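# Close the heat sealer's loaded drawer until the light turns blue

## Task

Slide the heat sealer's loaded drawer all the way closed. At the end the sealer's lamp must show blue, the seal sheet must still sit centred and aligned on the plate, and the sealing frame must still rest on that sheet. Nothing may count as done if only the robot is holding it there. Finally the gripper must release and back away.

## Robot and tools

Robot: one six-joint arm ending in a two-finger gripper. The only camera is cam_wrist (896x504, on the wrist; pinhole with radial distortion, fx=fy=380.245, cx=446.788, cy=250.829, vertical field of view about 67 degrees).

Joint order everywhere (rows, targets, result lists): waist, shoulder, elbow, wrist pitch, wrist yaw, wrist roll, then the gripper. Shoulder, elbow and wrist roll have their sign flipped compared with the URDF. The ranges below use URDF signs, so flip them for those three: waist -2.618 to 3.054; shoulder 0.000 to 3.142 (your numbers -3.142 to 0); elbow 0.000 to 3.142 (your numbers -3.142 to 0); wrist pitch -1.571 to 1.571; wrist yaw -1.571 to 1.571; wrist roll -2.094 to 2.094 (symmetric, so unchanged). A real end stop may sit up to 0.036 rad either side of the listed value.

Scene frame: origin on the table surface under the arm base, +z up, +y to the left when facing along +x. The base itself may lean a little.

execute_actions(actions): actions is a list of actions. Each action is a list of at most 15 rows, and each row is applied for one control step of 1/30 s. If fewer than 15 rows are given, the last row repeats until 15 steps have passed. A row is 7 numbers, each in [-1, 1]. The first six are joint offsets from the angles the joints had when that action began (not from the previous row). For the first action of a call, that means the angles in the latest reported state. They are scaled: 1.0 equals 1.202 rad for waist, 1.258 for shoulder, 1.238 for elbow, 2.073 for wrist pitch, and 2.022 for wrist yaw and for wrist roll. The seventh number is an absolute gripper opening: +1 fully open (pad gap 0.094 m), -1 closed. An empty list only returns the current state and images. If an action would push a joint more than 0.036 rad beyond its range, that action is refused. If any action is malformed, or the first one fails that range check, the whole call is refused and nothing moves. A joint told to go past its actual end is stopped there, and the result then notes "joint sent to its limit". A missing note does not prove there is more room.

move(target, speed, blocking): target is one 7-number row with the same scaling. Its six offsets count from the Joint positions in the most recent result that lists them, not from wherever the arm is when the move starts. The opening value is applied immediately. All joints travel together along paths that finish at the same moment, so the gripper tends to curve. speed (0.01 to 2 rad/s, default 0.5) sets the top rate for the joint with the longest travel. Paths last between 0.5 and 10 s; anything longer is cut off short of the target. Moves do not avoid obstacles. Faster contact hits harder, and a target set deeper beyond a contact presses harder. blocking=false returns after 0.5 s while the arm keeps moving. Before sending other rows or moves, call wait (wait(0) just checks) or stop. The result includes a "move:" line giving the ending (done, off_target, moving, held, fault), limits=held or limits=none, and the joint furthest from its target. After limits=held the arm may then speed up sharply.

wait(seconds): 0 to 10. Lets time run with the last command held. A running move continues, and the wait returns early if it finishes.

stop(): brakes a running move. The arm needs distance to stop, more if it is fast. The fingers are not stopped.

zoom_image(camera, region): camera must be "cam_wrist". region is [x0, y0, x1, y1] in pixels of its latest image, with the origin at top-left, and covers at most 504 by 504.

finished_scene(scene): pass the current scene's integer number. This ends the scene permanently and reports whether the goal was met, so only call it once the drawer is in, the lamp is blue and the gripper has backed off.

Result lines: Joint positions (rad per joint, then pad gap in m) and Joint velocities (rad/s, then m/s). Joint targets gives the angles the joints are being driven toward right now, which can drift even with no new command. grip_measured is the opening on the commanded -1..+1 scale. "joint command not followed" means a clearance check altered or blocked targets; mounting blocks or posts count as part of the arm. Other lines are FAULT, MOTOR HOT (from 75 °C) and OVER-TEMPERATURE FAULT.

Motion limits: on each step, a joint's target is kept within a lead of its measured angle: 0.202 rad for waist, 0.258 for shoulder, 0.238 for elbow, 0.573 for wrist pitch, and 0.522 for yaw and roll. If targets would place the gripper over 70 mm from where it actually is, all targets are pulled back. Large offsets therefore need several actions; finish an incomplete motion with a new command. Zero offsets can let the arm droop under gravity. To hold it, send offsets back to the intended angles in your first call of a reply, then zeros, and enlarge the correction if a joint still falls short.

Gripping: to hold something, command an opening about 0.03 below grip_measured; less than that gives a lighter grip. Readings may be off by about 1 mm consistently. Each pad pushes with at most about 50 to 62 N, less on thin parts, and can spike briefly at first contact.

Sealer behaviour: once the drawer is fully closed and stays closed, it locks and starts a cycle by itself. Lamp colours: green means ready, amber means locked and running, blue means sealed, and red means the drawer is not quite home or the cycle failed. To retry, pull the drawer out until the lamp is green, then push it fully in again. The sealer is loose on the table. It must finish within about a finger's width of its starting spot, upright and barely rotated, so push gently and straight along the drawer.

Avoid: knocking anything off the table, dropping or slamming parts, hard impacts or very forceful pushes, and shifting the seal sheet or frame. Occasional tugs on a held part or nudges to loose objects may happen. Holding loads heats the motors. At 90 °C the arm stops for 10 s, and at 100 °C it goes limp and falls, so avoid long static pressing.

Each tool is called by a JSON object that holds its "method" and its "body".

## Session

{"method": "execute_actions", "body": {"actions": []}}

Scene clock: 0.00 s.
grip_measured=+1.000
Joint names: [waist, shoulder, elbow, wrist pitch, wrist yaw, wrist roll]
Joint positions: [ 1.291 -1.938 -0.875 -0.291  0.557  1.059  0.094]
Joint velocities: [-0.002 -0.007  0.022 -0.037 -0.022 -0.007  0.   ]
Joint targets: [1.302 -1.934 -0.880 -0.294 0.547 1.058]

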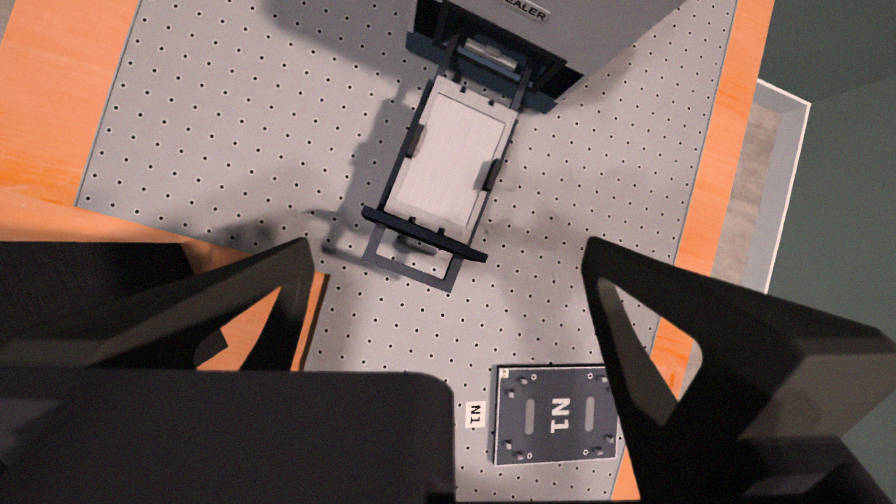

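{"method": "zoom_image", "body": {"camera": "cam_wrist", "region": [320, 0, 640, 320]}}

{"method": "zoom_image", "body": {"camera": "cam_wrist", "region": [0, 0, 400, 400]}}

Region (320, 0, 640, 320) of cam_wrist's 896x504 image, scaled by 1.575, with more detail than that image has.

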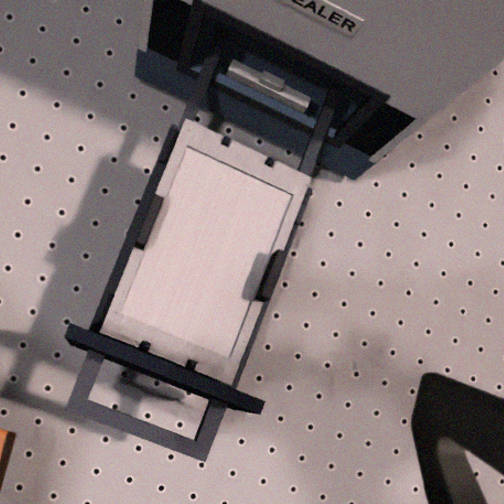

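Region (0, 0, 400, 400) of cam_wrist's 896x504 image, scaled by 1.260, with more detail than that image has.

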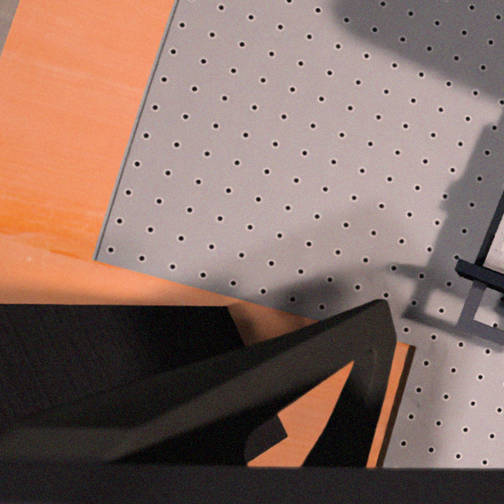

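{"method": "move", "body": {"target": [0.009, 0.003, -0.004, 0.0724, -0.005, 0, 1], "speed": 0.4}}

Scene clock: 52.73 s.
grip_measured=+1.000
Joint names: [waist, shoulder, elbow, wrist pitch, wrist yaw, wrist roll]
Joint positions: [ 1.291 -1.938 -0.875 -0.149  0.557  1.059  0.094]
Joint velocities: [-0.007  0.002  0.002 -0.022 -0.022 -0.022  0.   ]
Joint targets: [1.302 -1.934 -0.880 -0.141 0.547 1.059]
move: done; limits=none; farthest joint: the waist, 0.011 radians from its target (0.011 radians at the start)

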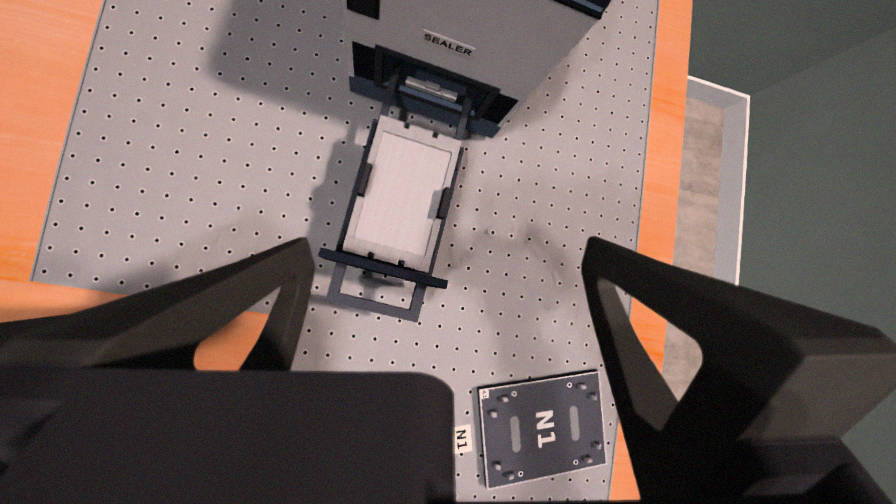

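{"method": "zoom_image", "body": {"camera": "cam_wrist", "region": [290, 220, 490, 380]}}

{"method": "zoom_image", "body": {"camera": "cam_wrist", "region": [330, 0, 630, 200]}}

Region (290, 220, 490, 380) of cam_wrist's 896x504 image, scaled by 2.520, with more detail than that image has; it fills the top 403 rows of this view, and the rest is white.

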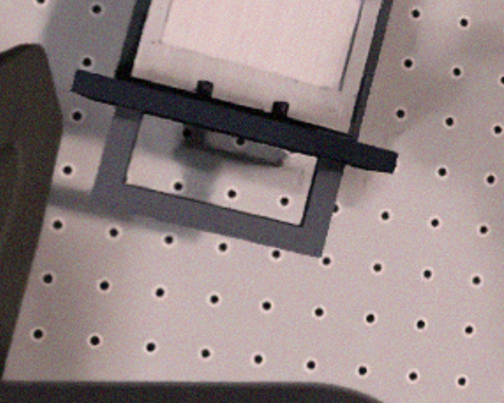

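Region (330, 0, 630, 200) of cam_wrist's 896x504 image, scaled by 1.680, with more detail than that image has.

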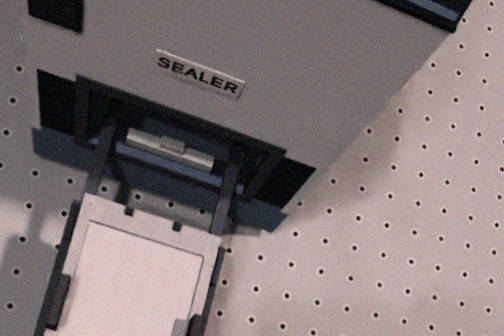

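{"method": "move", "body": {"target": [0.009, 0.003, -0.004, 0.004, -0.005, 0.26, 1], "speed": 0.8}}

Scene clock: 111.30 s.
grip_measured=+1.000
Joint names: [waist, shoulder, elbow, wrist pitch, wrist yaw, wrist roll]
Joint positions: [ 1.291 -1.938 -0.875 -0.147  0.557  1.581  0.094]
Joint velocities: [-0.002 -0.017  0.037 -0.007 -0.022 -0.037  0.   ]
Joint targets: [1.302 -1.934 -0.880 -0.141 0.547 1.585]
move: done; limits=none; farthest joint: the waist, 0.011 radians from its target (0.011 radians at the start)

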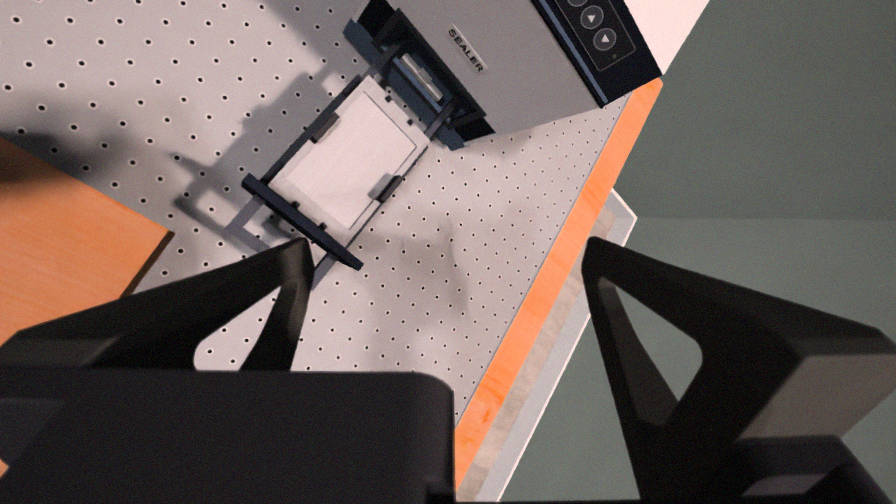

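{"method": "zoom_image", "body": {"camera": "cam_wrist", "region": [200, 0, 500, 300]}}

{"method": "zoom_image", "body": {"camera": "cam_wrist", "region": [440, 0, 720, 180]}}

Region (200, 0, 500, 300) of cam_wrist's 896x504 image, scaled by 1.680, with more detail than that image has.

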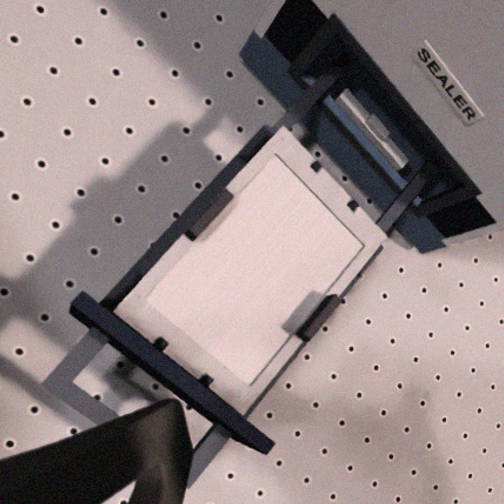

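Region (440, 0, 720, 180) of cam_wrist's 896x504 image, scaled by 1.800, with more detail than that image has; it fills the top 324 rows of this view, and the rest is white.

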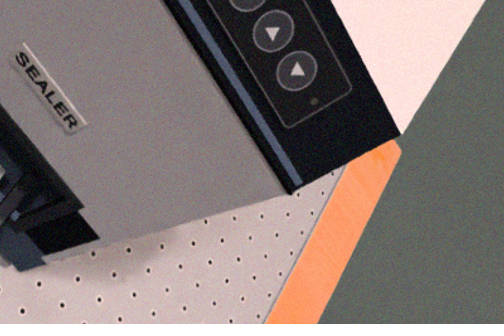

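{"method": "move", "body": {"target": [-0.67, 0.088, 0.426, 0.338, -0.305, -0.055, 1], "speed": 0.5}}

Scene clock: 160.70 s.
grip_measured=+1.000
Joint names: [waist, shoulder, elbow, wrist pitch, wrist yaw, wrist roll]
Joint positions: [ 0.487 -1.848 -0.365  0.547 -0.035  1.476  0.094]
Joint velocities: [-0.002  0.012  0.002  0.051 -0.051  0.037  0.   ]
Joint targets: [0.485 -1.827 -0.348 0.554 -0.060 1.470]
move: off_target; limits=none; farthest joint: the wrist yaw, 0.024 radians from its target (0.616 radians at the start)

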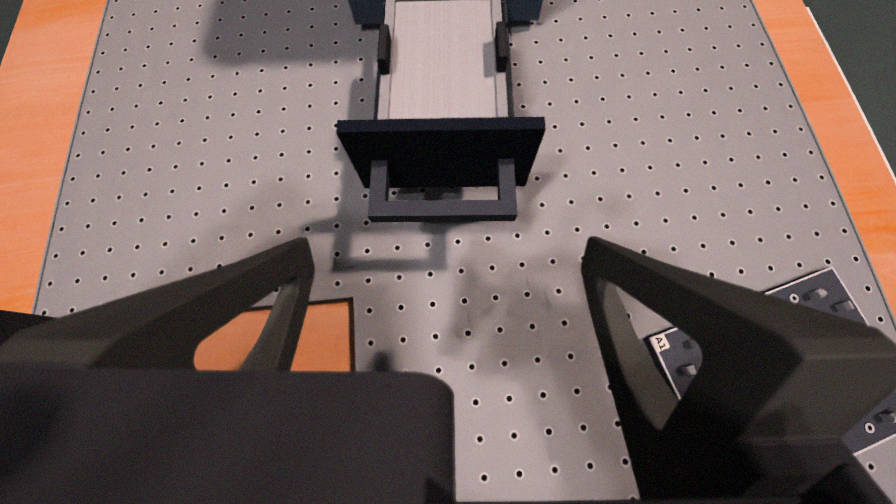

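{"method": "zoom_image", "body": {"camera": "cam_wrist", "region": [320, 90, 570, 260]}}

{"method": "zoom_image", "body": {"camera": "cam_wrist", "region": [330, 200, 630, 504]}}

Region (320, 90, 570, 260) of cam_wrist's 896x504 image, scaled by 2.016, with more detail than that image has; it fills the top 343 rows of this view, and the rest is white.

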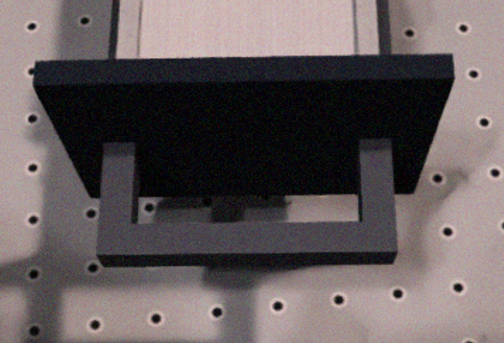

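Region (330, 200, 630, 504) of cam_wrist's 896x504 image, scaled by 1.658, with more detail than that image has; it fills the left 497 columns of this view, and the rest is white.

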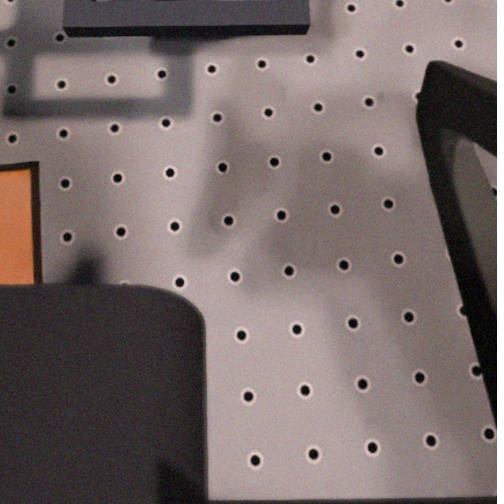

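{"method": "move", "body": {"target": [-0.032, -0.452, -0.244, 0.135, -0.017, 0.015, -0.3], "speed": 0.4}}

Scene clock: 205.30 s.
grip_measured=-0.297
Joint names: [waist, shoulder, elbow, wrist pitch, wrist yaw, wrist roll]
Joint positions: [ 0.451 -2.4   -0.65   0.819 -0.046  1.5    0.033]
Joint velocities: [ 0.002 -0.002  0.027  0.037  0.007 -0.081 -0.001]
Joint targets: [0.449 -2.416 -0.667 0.826 -0.070 1.506]
move: off_target; limits=none; farthest joint: the wrist yaw, 0.024 radians from its target (0.034 radians at the start)

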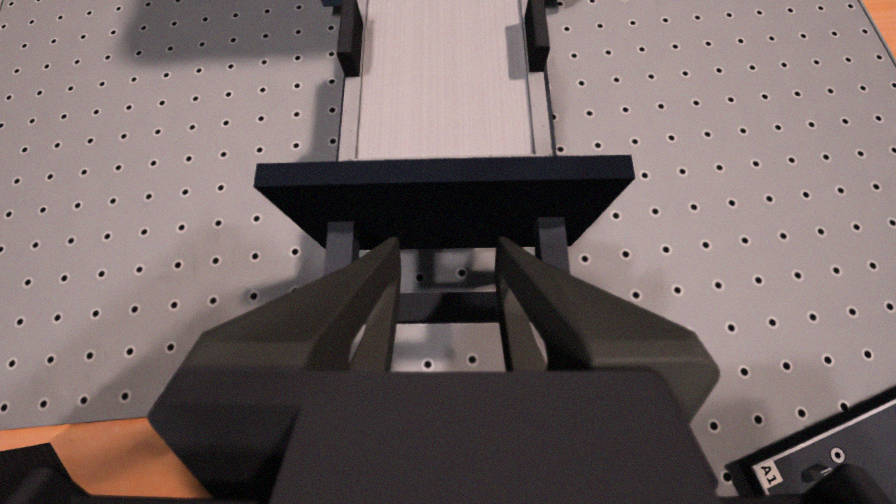

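{"method": "move", "body": {"target": [0.102, -0.139, -0.154, -0.0096, 0.031, -0.0415, -0.3], "speed": 0.12}}

Scene clock: 232.00 s.
grip_measured=-0.297
Joint names: [waist, shoulder, elbow, wrist pitch, wrist yaw, wrist roll]
Joint positions: [ 0.551 -2.553 -0.823  0.813  0.023  1.423  0.033]
Joint velocities: [ 0.002 -0.007 -0.012  0.066 -0.007  0.11  -0.001]
Joint targets: [0.574 -2.574 -0.841 0.799 0.017 1.416]
move: off_target; limits=none; farthest joint: the waist, 0.023 radians from its target (0.123 radians at the start)

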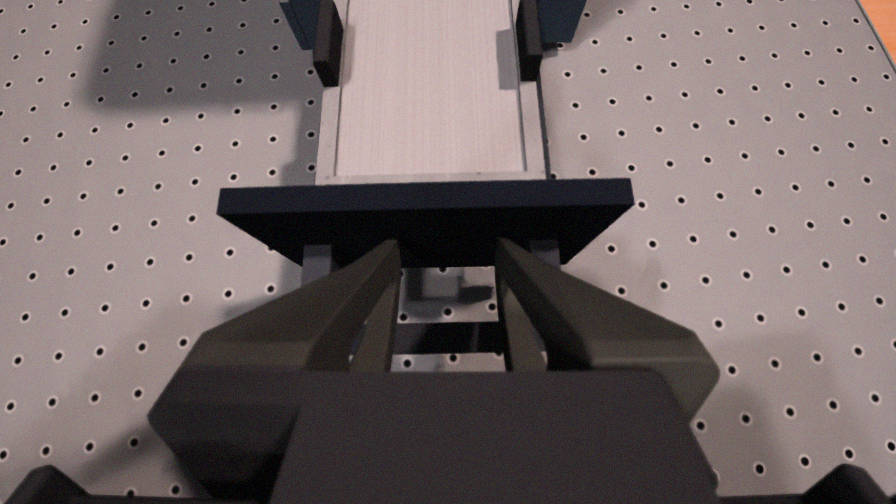

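{"method": "zoom_image", "body": {"camera": "cam_wrist", "region": [280, 170, 600, 380]}}

Region (280, 170, 600, 380) of cam_wrist's 896x504 image, scaled by 1.575, with more detail than that image has; it fills the top 331 rows of this view, and the rest is white.

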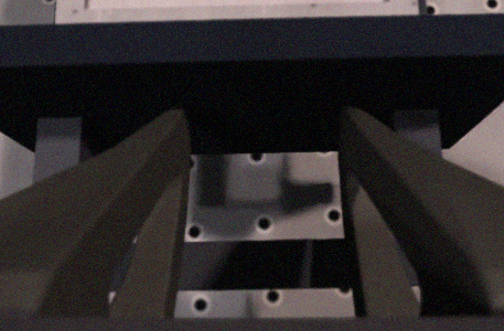

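{"method": "move", "body": {"target": [0.1364, -0.1407, -0.1656, -0.0304, 0.0346, -0.0495, -0.3], "speed": 0.14}}

Scene clock: 249.80 s.
grip_measured=-0.297
Joint names: [waist, shoulder, elbow, wrist pitch, wrist yaw, wrist roll]
Joint positions: [ 0.689 -2.709 -1.01   0.769  0.11   1.328  0.033]
Joint velocities: [ 0.012  0.007 -0.007 -0.037  0.051 -0.037 -0.001]
Joint targets: [0.715 -2.730 -1.028 0.750 0.094 1.322]
move: off_target; limits=none; farthest joint: the waist, 0.026 radians from its target (0.164 radians at the start)

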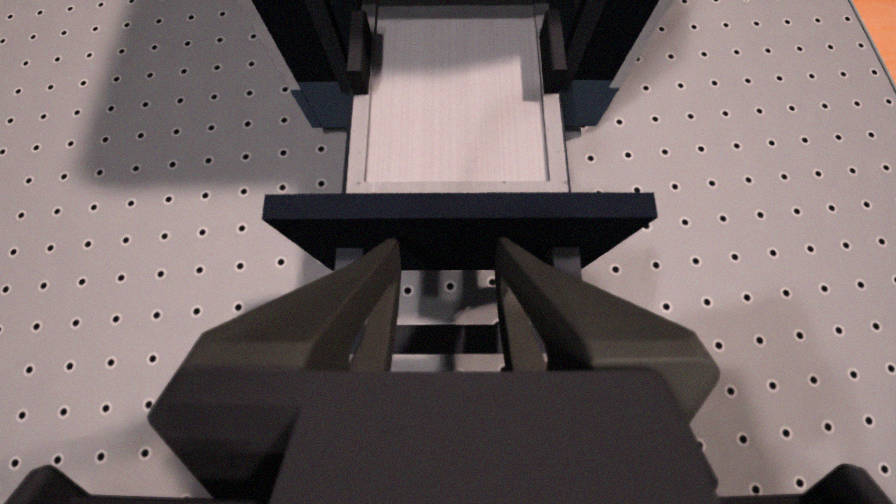

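{"method": "move", "body": {"target": [0.0998, -0.159, -0.2666, -0.0796, 0.0153, -0.039, -0.3], "speed": 0.18}}

Scene clock: 262.47 s.
grip_measured=-0.297
Joint names: [waist, shoulder, elbow, wrist pitch, wrist yaw, wrist roll]
Joint positions: [ 0.779 -2.889 -1.32   0.624  0.162  1.254  0.033]
Joint velocities: [-0.002 -0.012  0.012  0.007 -0.022  0.066 -0.   ]
Joint targets: [0.808 -2.909 -1.340 0.604 0.141 1.249]
move: off_target; limits=none; farthest joint: the waist, 0.030 radians from its target (0.120 radians at the start)

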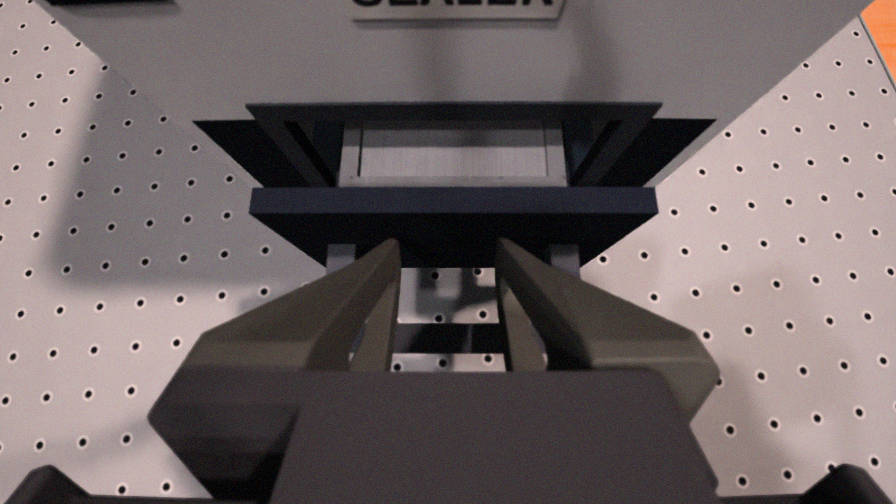

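{"method": "move", "body": {"target": [0.0466, -0.0612, -0.0985, -0.0323, -0.0079, -0.0114, -0.3], "speed": 0.1}}

Scene clock: 271.07 s.
grip_measured=-0.297
Joint names: [waist, shoulder, elbow, wrist pitch, wrist yaw, wrist roll]
Joint positions: [ 0.805 -2.946 -1.422  0.574  0.172  1.235  0.033]
Joint velocities: [-0.022  0.012  0.002  0.022 -0.007 -0.081  0.   ]
Joint targets: [0.835 -2.966 -1.442 0.557 0.146 1.230]
move: off_target; limits=none; farthest joint: the waist, 0.030 radians from its target (0.056 radians at the start)

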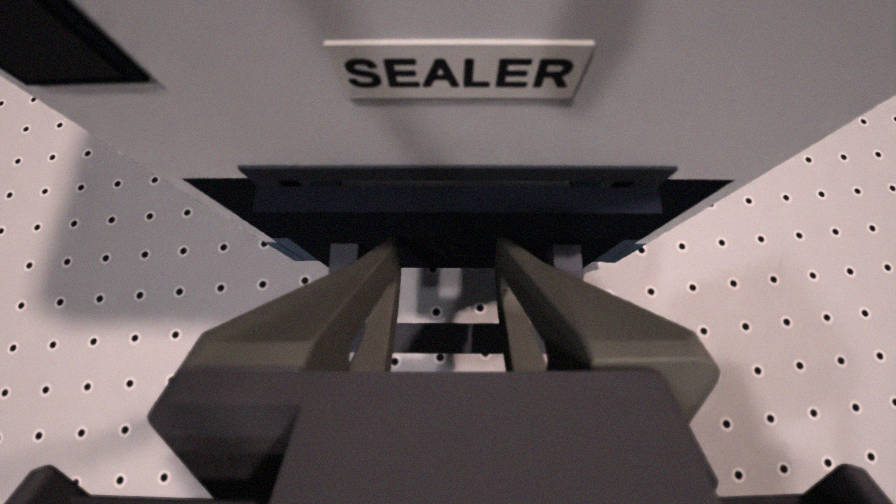

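{"method": "move", "body": {"target": [0.0316, -0.0318, -0.046, -0.014, -0.0148, -0.0054, -0.3], "speed": 0.06}}

{"method": "zoom_image", "body": {"camera": "cam_wrist", "region": [150, 120, 650, 320]}}

Scene clock: 275.73 s.
grip_measured=-0.297
Joint names: [waist, shoulder, elbow, wrist pitch, wrist yaw, wrist roll]
Joint positions: [ 0.807 -2.963 -1.453  0.56   0.176  1.227  0.033]
Joint velocities: [ 0.017  0.002  0.012 -0.007  0.037 -0.037  0.   ]
Joint targets: [0.843 -2.986 -1.479 0.545 0.142 1.224]
move: off_target; limits=none; farthest joint: the waist, 0.036 radians from its target (0.038 radians at the start)

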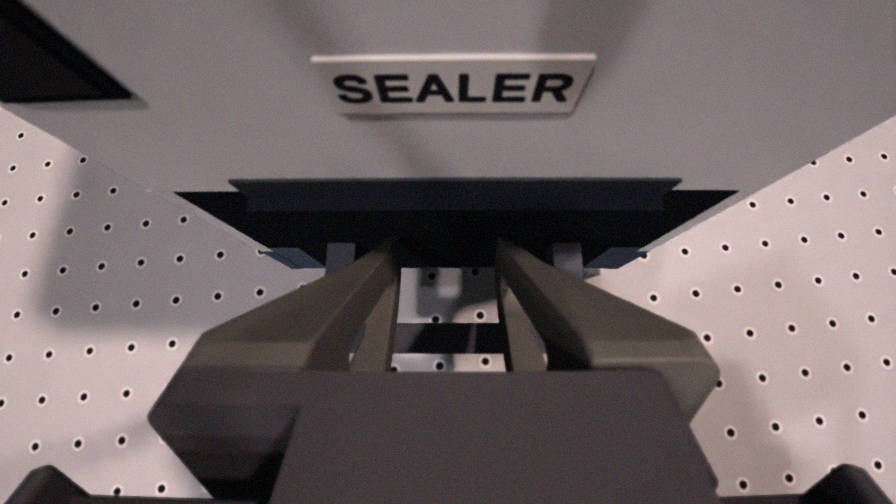

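Region (150, 120, 650, 320) of cam_wrist's 896x504 image, scaled by 1.008, with more detail than that image has; it fills the top 202 rows of this view, and the rest is white.

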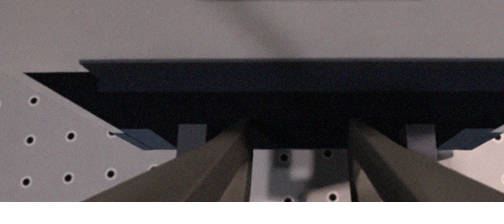

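{"method": "zoom_image", "body": {"camera": "cam_wrist", "region": [600, 160, 760, 290]}}

Region (600, 160, 760, 290) of cam_wrist's 896x504 image, scaled by 3.150, with more detail than that image has; it fills the top 410 rows of this view, and the rest is white.

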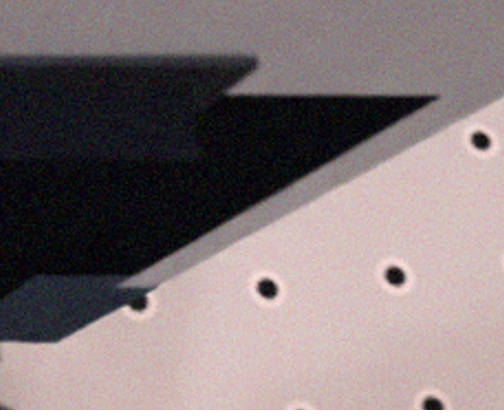

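{"method": "move", "body": {"target": [0.036, -0.028, -0.038, -0.012, -0.022, -0.002, -0.3], "speed": 0.08}}

{"method": "zoom_image", "body": {"camera": "cam_wrist", "region": [600, 160, 760, 290]}}

Scene clock: 281.63 s.
grip_measured=-0.297
Joint names: [waist, shoulder, elbow, wrist pitch, wrist yaw, wrist roll]
Joint positions: [ 0.813 -2.963 -1.464  0.537  0.192  1.222  0.033]
Joint velocities: [-0.012  0.017 -0.017 -0.051 -0.022 -0.007 -0.   ]
Joint targets: [0.850 -2.999 -1.499 0.535 0.131 1.222]
move: off_target; limits=none; farthest joint: the wrist yaw, 0.060 radians from its target (0.044 radians at the start)

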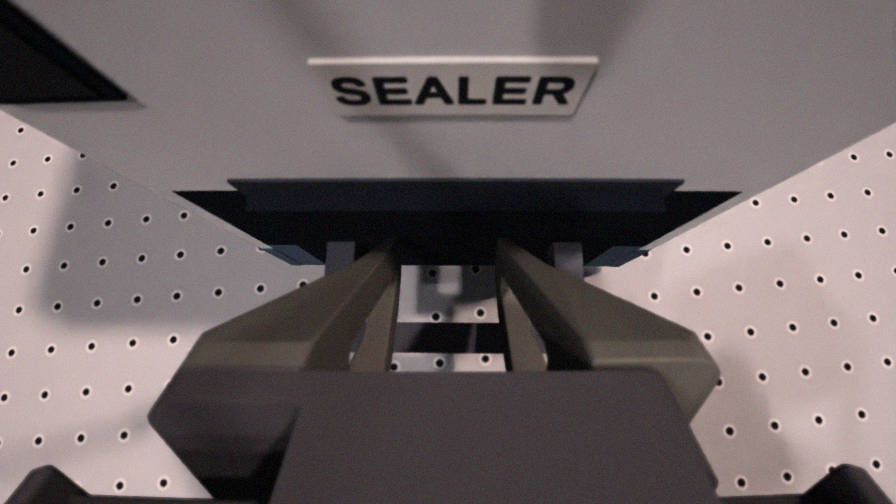

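Region (600, 160, 760, 290) of cam_wrist's 896x504 image, scaled by 3.150, with more detail than that image has; it fills the top 410 rows of this view, and the rest is white.

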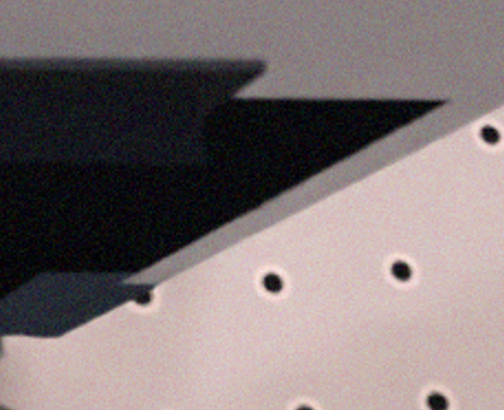

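{"method": "move", "body": {"target": [-0.1165, 0.462, 0.695, 0.234, -0.368, 0.039, -0.3], "speed": 0.6}}

Scene clock: 297.47 s.
grip_measured=-0.297
Joint names: [waist, shoulder, elbow, wrist pitch, wrist yaw, wrist roll]
Joint positions: [ 0.674 -2.4   -0.621  1.016 -0.529  1.294  0.033]
Joint velocities: [-0.007 -0.002 -0.012 -0.066 -0.066 -0.007  0.   ]
Joint targets: [0.673 -2.382 -0.603 1.022 -0.552 1.300]
move: off_target; limits=none; farthest joint: the wrist yaw, 0.023 radians from its target (0.744 radians at the start)

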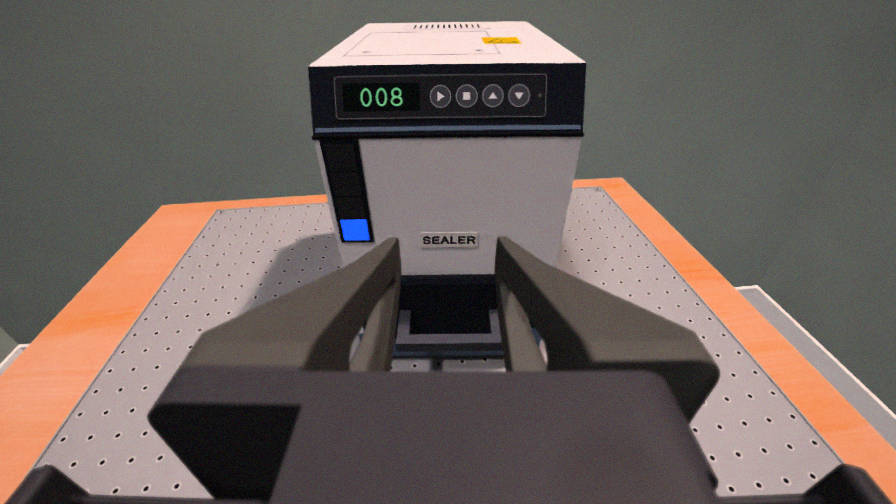

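{"method": "finished_scene", "body": {"scene": 1}}

The scene is finished: the task was done.


## Next scene

The same job, from a new start.

{"method": "execute_actions", "body": {"actions": []}}

Scene clock: 0.00 s.
grip_measured=+1.000
Joint names: [waist, shoulder, elbow, wrist pitch, wrist yaw, wrist roll]
Joint positions: [-2.198 -2.007 -1.507 -1.023 -0.993 -1.178  0.094]
Joint velocities: [ 0.007  0.027 -0.022 -0.022  0.022 -0.007  0.   ]
Joint targets: [-2.216 -2.002 -1.511 -1.024 -0.988 -1.178]

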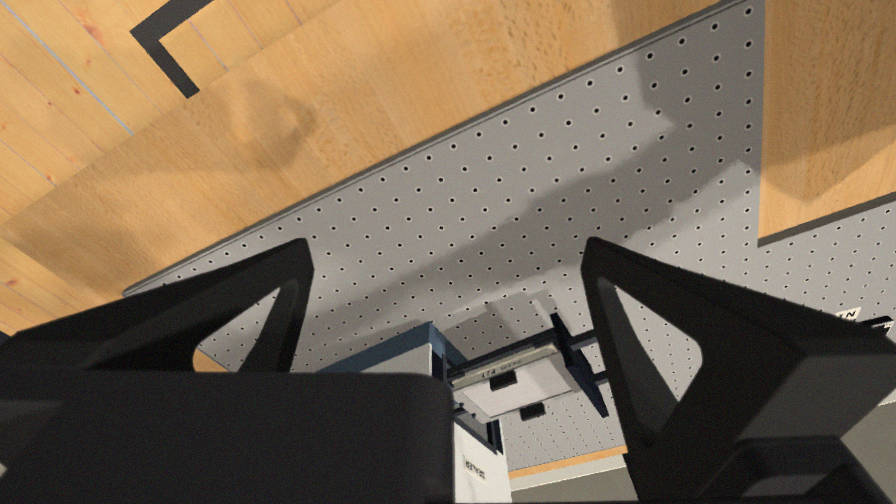

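{"method": "zoom_image", "body": {"camera": "cam_wrist", "region": [400, 280, 680, 504]}}

{"method": "zoom_image", "body": {"camera": "cam_wrist", "region": [400, 0, 896, 340]}}

Region (400, 280, 680, 504) of cam_wrist's 896x504 image, scaled by 1.800, with more detail than that image has; it fills the top 403 rows of this view, and the rest is white.

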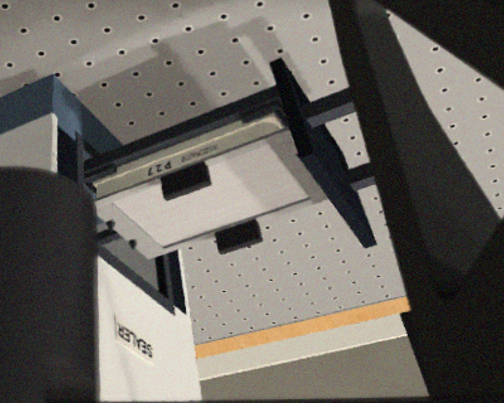

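Region (400, 0, 896, 340) of cam_wrist's 896x504 image, scaled by 1.016, with more detail than that image has; it fills the top 345 rows of this view, and the rest is white.

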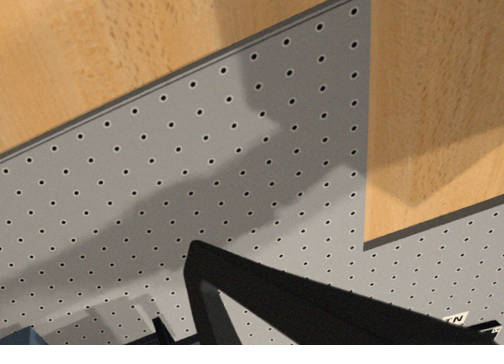

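{"method": "move", "body": {"target": [0.373, 0.97, 0.97, 0.651, 0.593, 0.3, 1], "speed": 0.9}}

Scene clock: 43.80 s.
grip_measured=+1.000
Joint names: [waist, shoulder, elbow, wrist pitch, wrist yaw, wrist roll]
Joint positions: [-1.756 -0.807 -0.32   0.317  0.184 -0.574  0.094]
Joint velocities: [ 0.002  0.002  0.007  0.037 -0.007  0.007  0.   ]
Joint targets: [-1.750 -0.787 -0.306 0.327 0.206 -0.571]
move: off_target; limits=none; farthest joint: the wrist yaw, 0.022 radians from its target (1.199 radians at the start)

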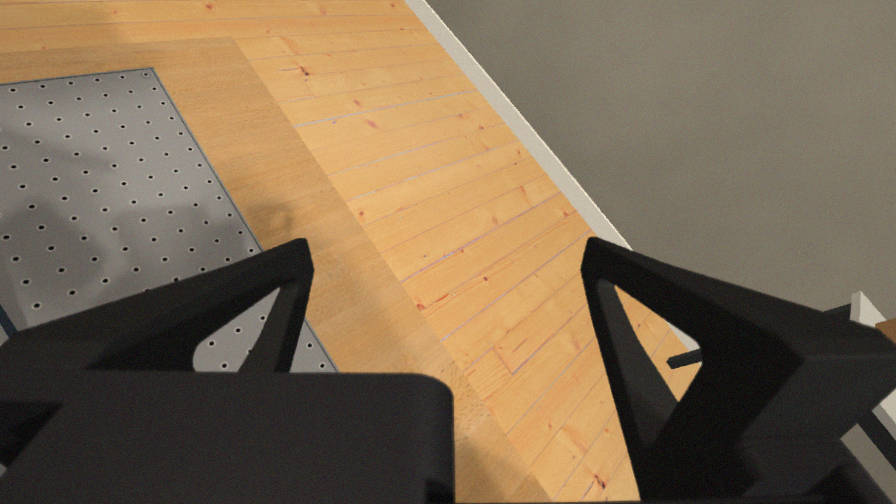

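{"method": "move", "body": {"target": [0.793, 0.161, 0.149, 0.0965, 0.049, 0.053, -0.3], "speed": 0.8}}

Scene clock: 47.77 s.
grip_measured=-0.297
Joint names: [waist, shoulder, elbow, wrist pitch, wrist yaw, wrist roll]
Joint positions: [-0.813 -0.625 -0.152  0.507  0.268 -0.473  0.033]
Joint velocities: [-0.002  0.017 -0.017 -0.037  0.007  0.037 -0.   ]
Joint targets: [-0.803 -0.604 -0.136 0.517 0.283 -0.467]
move: off_target; limits=none; farthest joint: the shoulder, 0.021 radians from its target (0.202 radians at the start)

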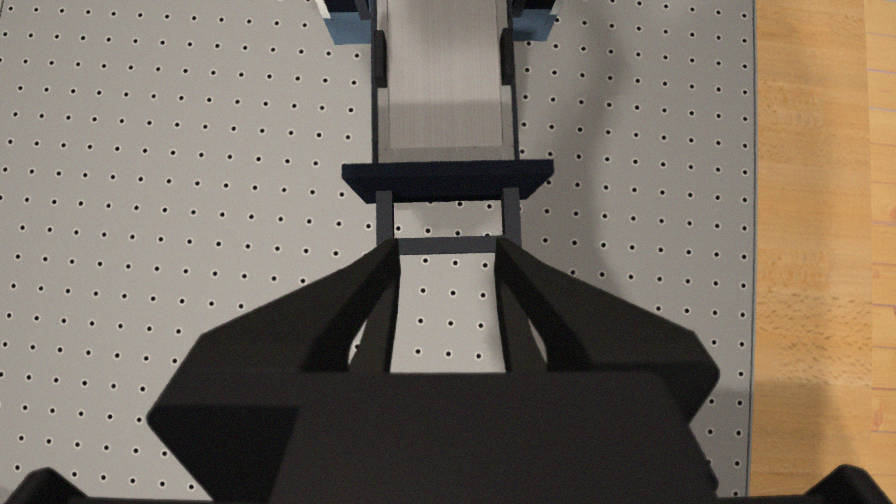

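{"method": "zoom_image", "body": {"camera": "cam_wrist", "region": [310, 130, 590, 280]}}

{"method": "zoom_image", "body": {"camera": "cam_wrist", "region": [290, 0, 600, 200]}}

Region (310, 130, 590, 280) of cam_wrist's 896x504 image, scaled by 1.800, with more detail than that image has; it fills the top 270 rows of this view, and the rest is white.

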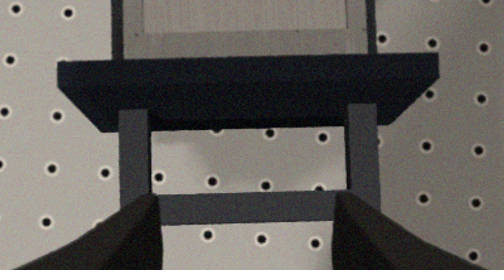

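Region (290, 0, 600, 200) of cam_wrist's 896x504 image, scaled by 1.626, with more detail than that image has; it fills the top 325 rows of this view, and the rest is white.

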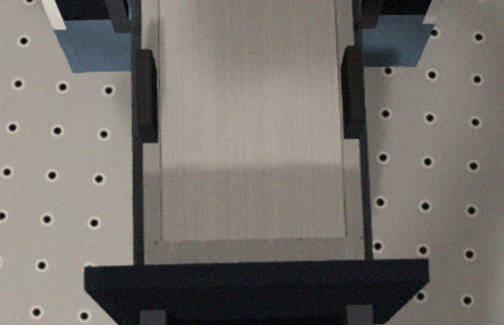

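{"method": "move", "body": {"target": [-0.037, -0.653, -0.122, 0.329, -0.026, 0.024, -0.3], "speed": 0.55}}

Scene clock: 79.53 s.
grip_measured=-0.297
Joint names: [waist, shoulder, elbow, wrist pitch, wrist yaw, wrist roll]
Joint positions: [-0.842 -1.434 -0.284  1.179  0.218 -0.429  0.033]
Joint velocities: [-0.002 -0.002 -0.017 -0.007  0.022 -0.022  0.   ]
Joint targets: [-0.857 -1.447 -0.303 1.189 0.215 -0.424]
move: done; limits=none; farthest joint: the elbow, 0.019 radians from its target (0.151 radians at the start)

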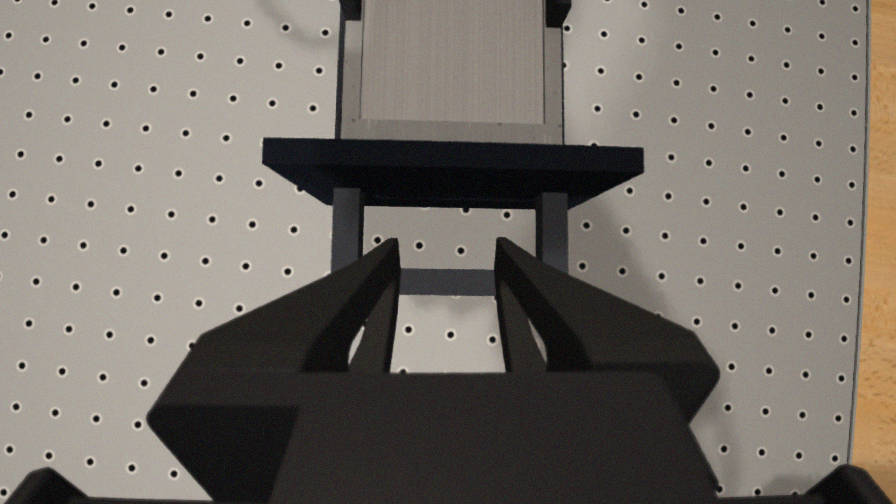

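{"method": "move", "body": {"target": [-0.1165, -0.04, -0.201, -0.0497, -0.036, -0.013, -0.3], "speed": 0.13}}

Scene clock: 94.63 s.
grip_measured=-0.297
Joint names: [waist, shoulder, elbow, wrist pitch, wrist yaw, wrist roll]
Joint positions: [-0.965 -1.471 -0.513  1.087  0.146 -0.45   0.033]
Joint velocities: [ 0.002  0.002  0.002 -0.081  0.007 -0.066  0.   ]
Joint targets: [-0.982 -1.484 -0.533 1.076 0.145 -0.456]
move: done; limits=none; farthest joint: the elbow, 0.020 radians from its target (0.249 radians at the start)

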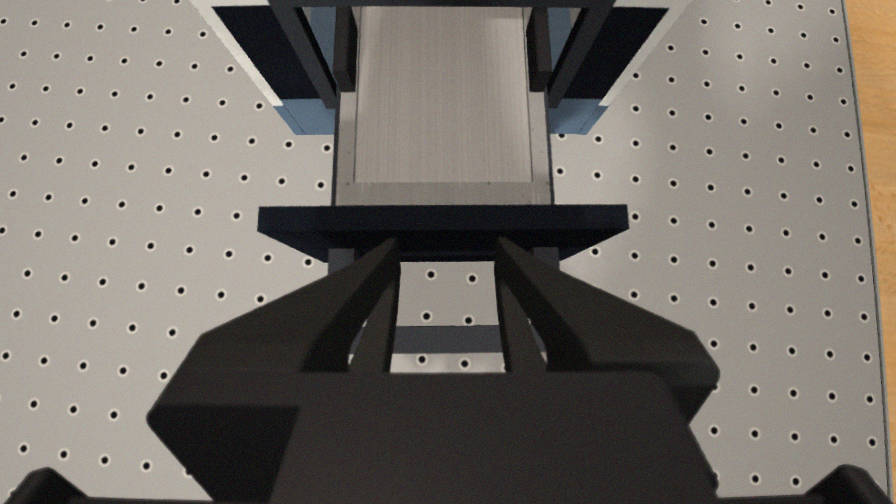

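{"method": "move", "body": {"target": [-0.0563, -0.0926, -0.1814, -0.0253, -0.0054, 0.0, -0.3], "speed": 0.15}}

Scene clock: 104.60 s.
grip_measured=-0.297
Joint names: [waist, shoulder, elbow, wrist pitch, wrist yaw, wrist roll]
Joint positions: [-1.014 -1.575 -0.716  1.046  0.134 -0.45   0.033]
Joint velocities: [-0.012 -0.007  0.007 -0.022 -0.037 -0.022  0.   ]
Joint targets: [-1.033 -1.588 -0.737 1.034 0.135 -0.450]
move: off_target; limits=none; farthest joint: the elbow, 0.021 radians from its target (0.225 radians at the start)

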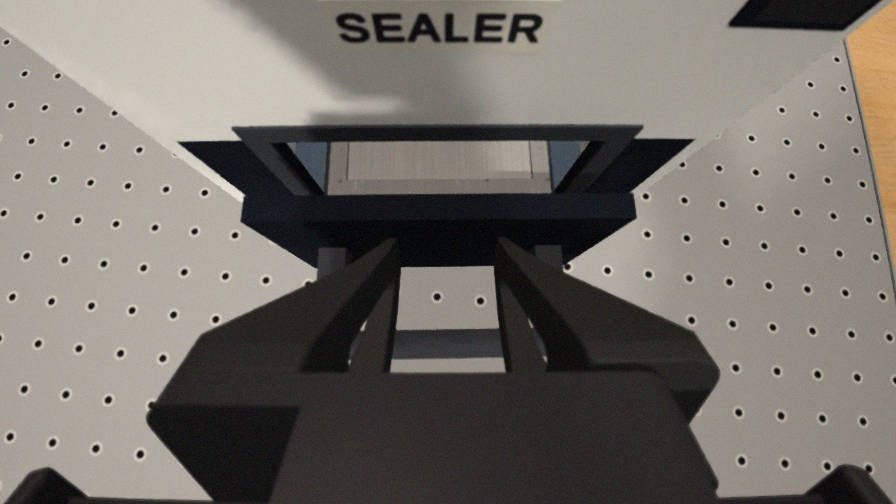

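{"method": "move", "body": {"target": [-0.029, -0.0275, -0.089, -0.029, -0.0025, 0.006, -0.3], "speed": 0.09}}

Scene clock: 114.20 s.
grip_measured=-0.297
Joint names: [waist, shoulder, elbow, wrist pitch, wrist yaw, wrist roll]
Joint positions: [-1.028 -1.596 -0.801  0.993  0.124 -0.442  0.033]
Joint velocities: [ 0.002 -0.012  0.007 -0.022 -0.051 -0.095 -0.   ]
Joint targets: [-1.049 -1.610 -0.827 0.986 0.129 -0.438]
move: off_target; limits=none; farthest joint: the elbow, 0.026 radians from its target (0.110 radians at the start)

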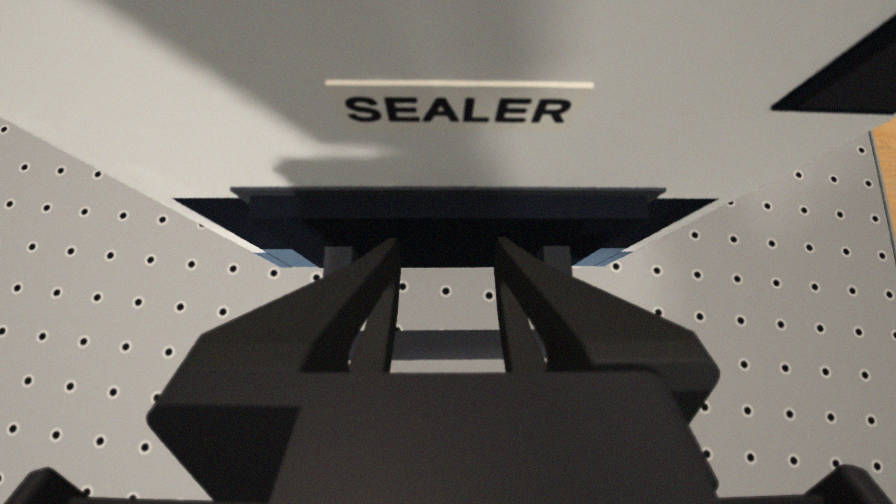

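{"method": "move", "body": {"target": [-0.021, -0.013, -0.0315, -0.004, 0.004, 0.002, -0.3], "speed": 0.1}}

Scene clock: 117.30 s.
grip_measured=-0.297
Joint names: [waist, shoulder, elbow, wrist pitch, wrist yaw, wrist roll]
Joint positions: [-1.029 -1.596 -0.806  0.98   0.12  -0.441  0.033]
Joint velocities: [-0.012 -0.012 -0.022 -0.007 -0.037  0.037 -0.   ]
Joint targets: [-1.053 -1.612 -0.840 0.984 0.132 -0.438]
move: off_target; limits=none; farthest joint: the elbow, 0.034 radians from its target (0.039 radians at the start)

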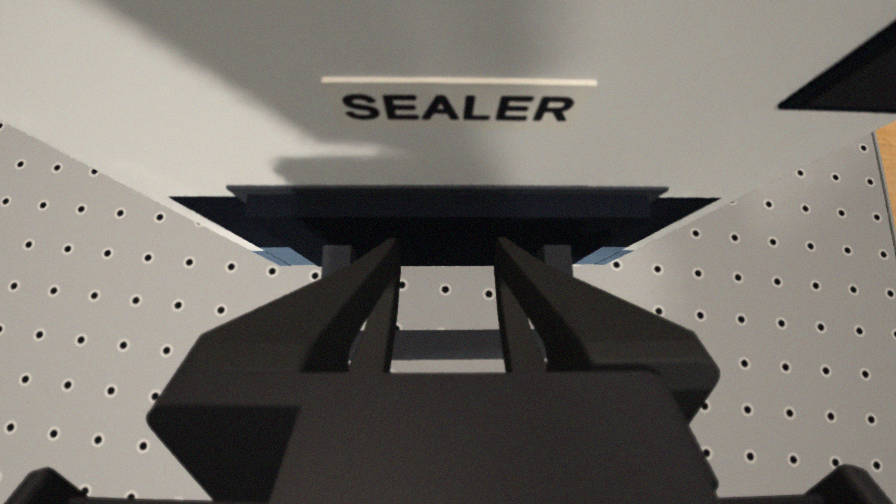

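{"method": "move", "body": {"target": [0.18, 0.772, 0.528, 0.0, 0.09, 0.0, -0.3], "speed": 0.7}}

Scene clock: 137.47 s.
grip_measured=-0.297
Joint names: [waist, shoulder, elbow, wrist pitch, wrist yaw, wrist roll]
Joint positions: [-0.823 -0.644 -0.167  0.978  0.287 -0.441  0.033]
Joint velocities: [-0.027  0.007 -0.007 -0.022 -0.022 -0.022  0.   ]
Joint targets: [-0.813 -0.624 -0.153 0.980 0.301 -0.441]
move: done; limits=none; farthest joint: the shoulder, 0.019 radians from its target (0.971 radians at the start)

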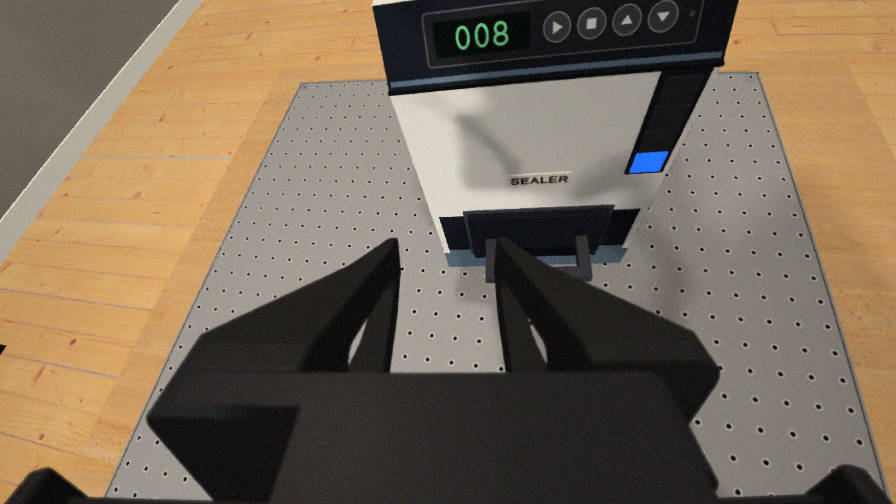

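{"method": "finished_scene", "body": {"scene": 2}}

The scene is finished: the task was done.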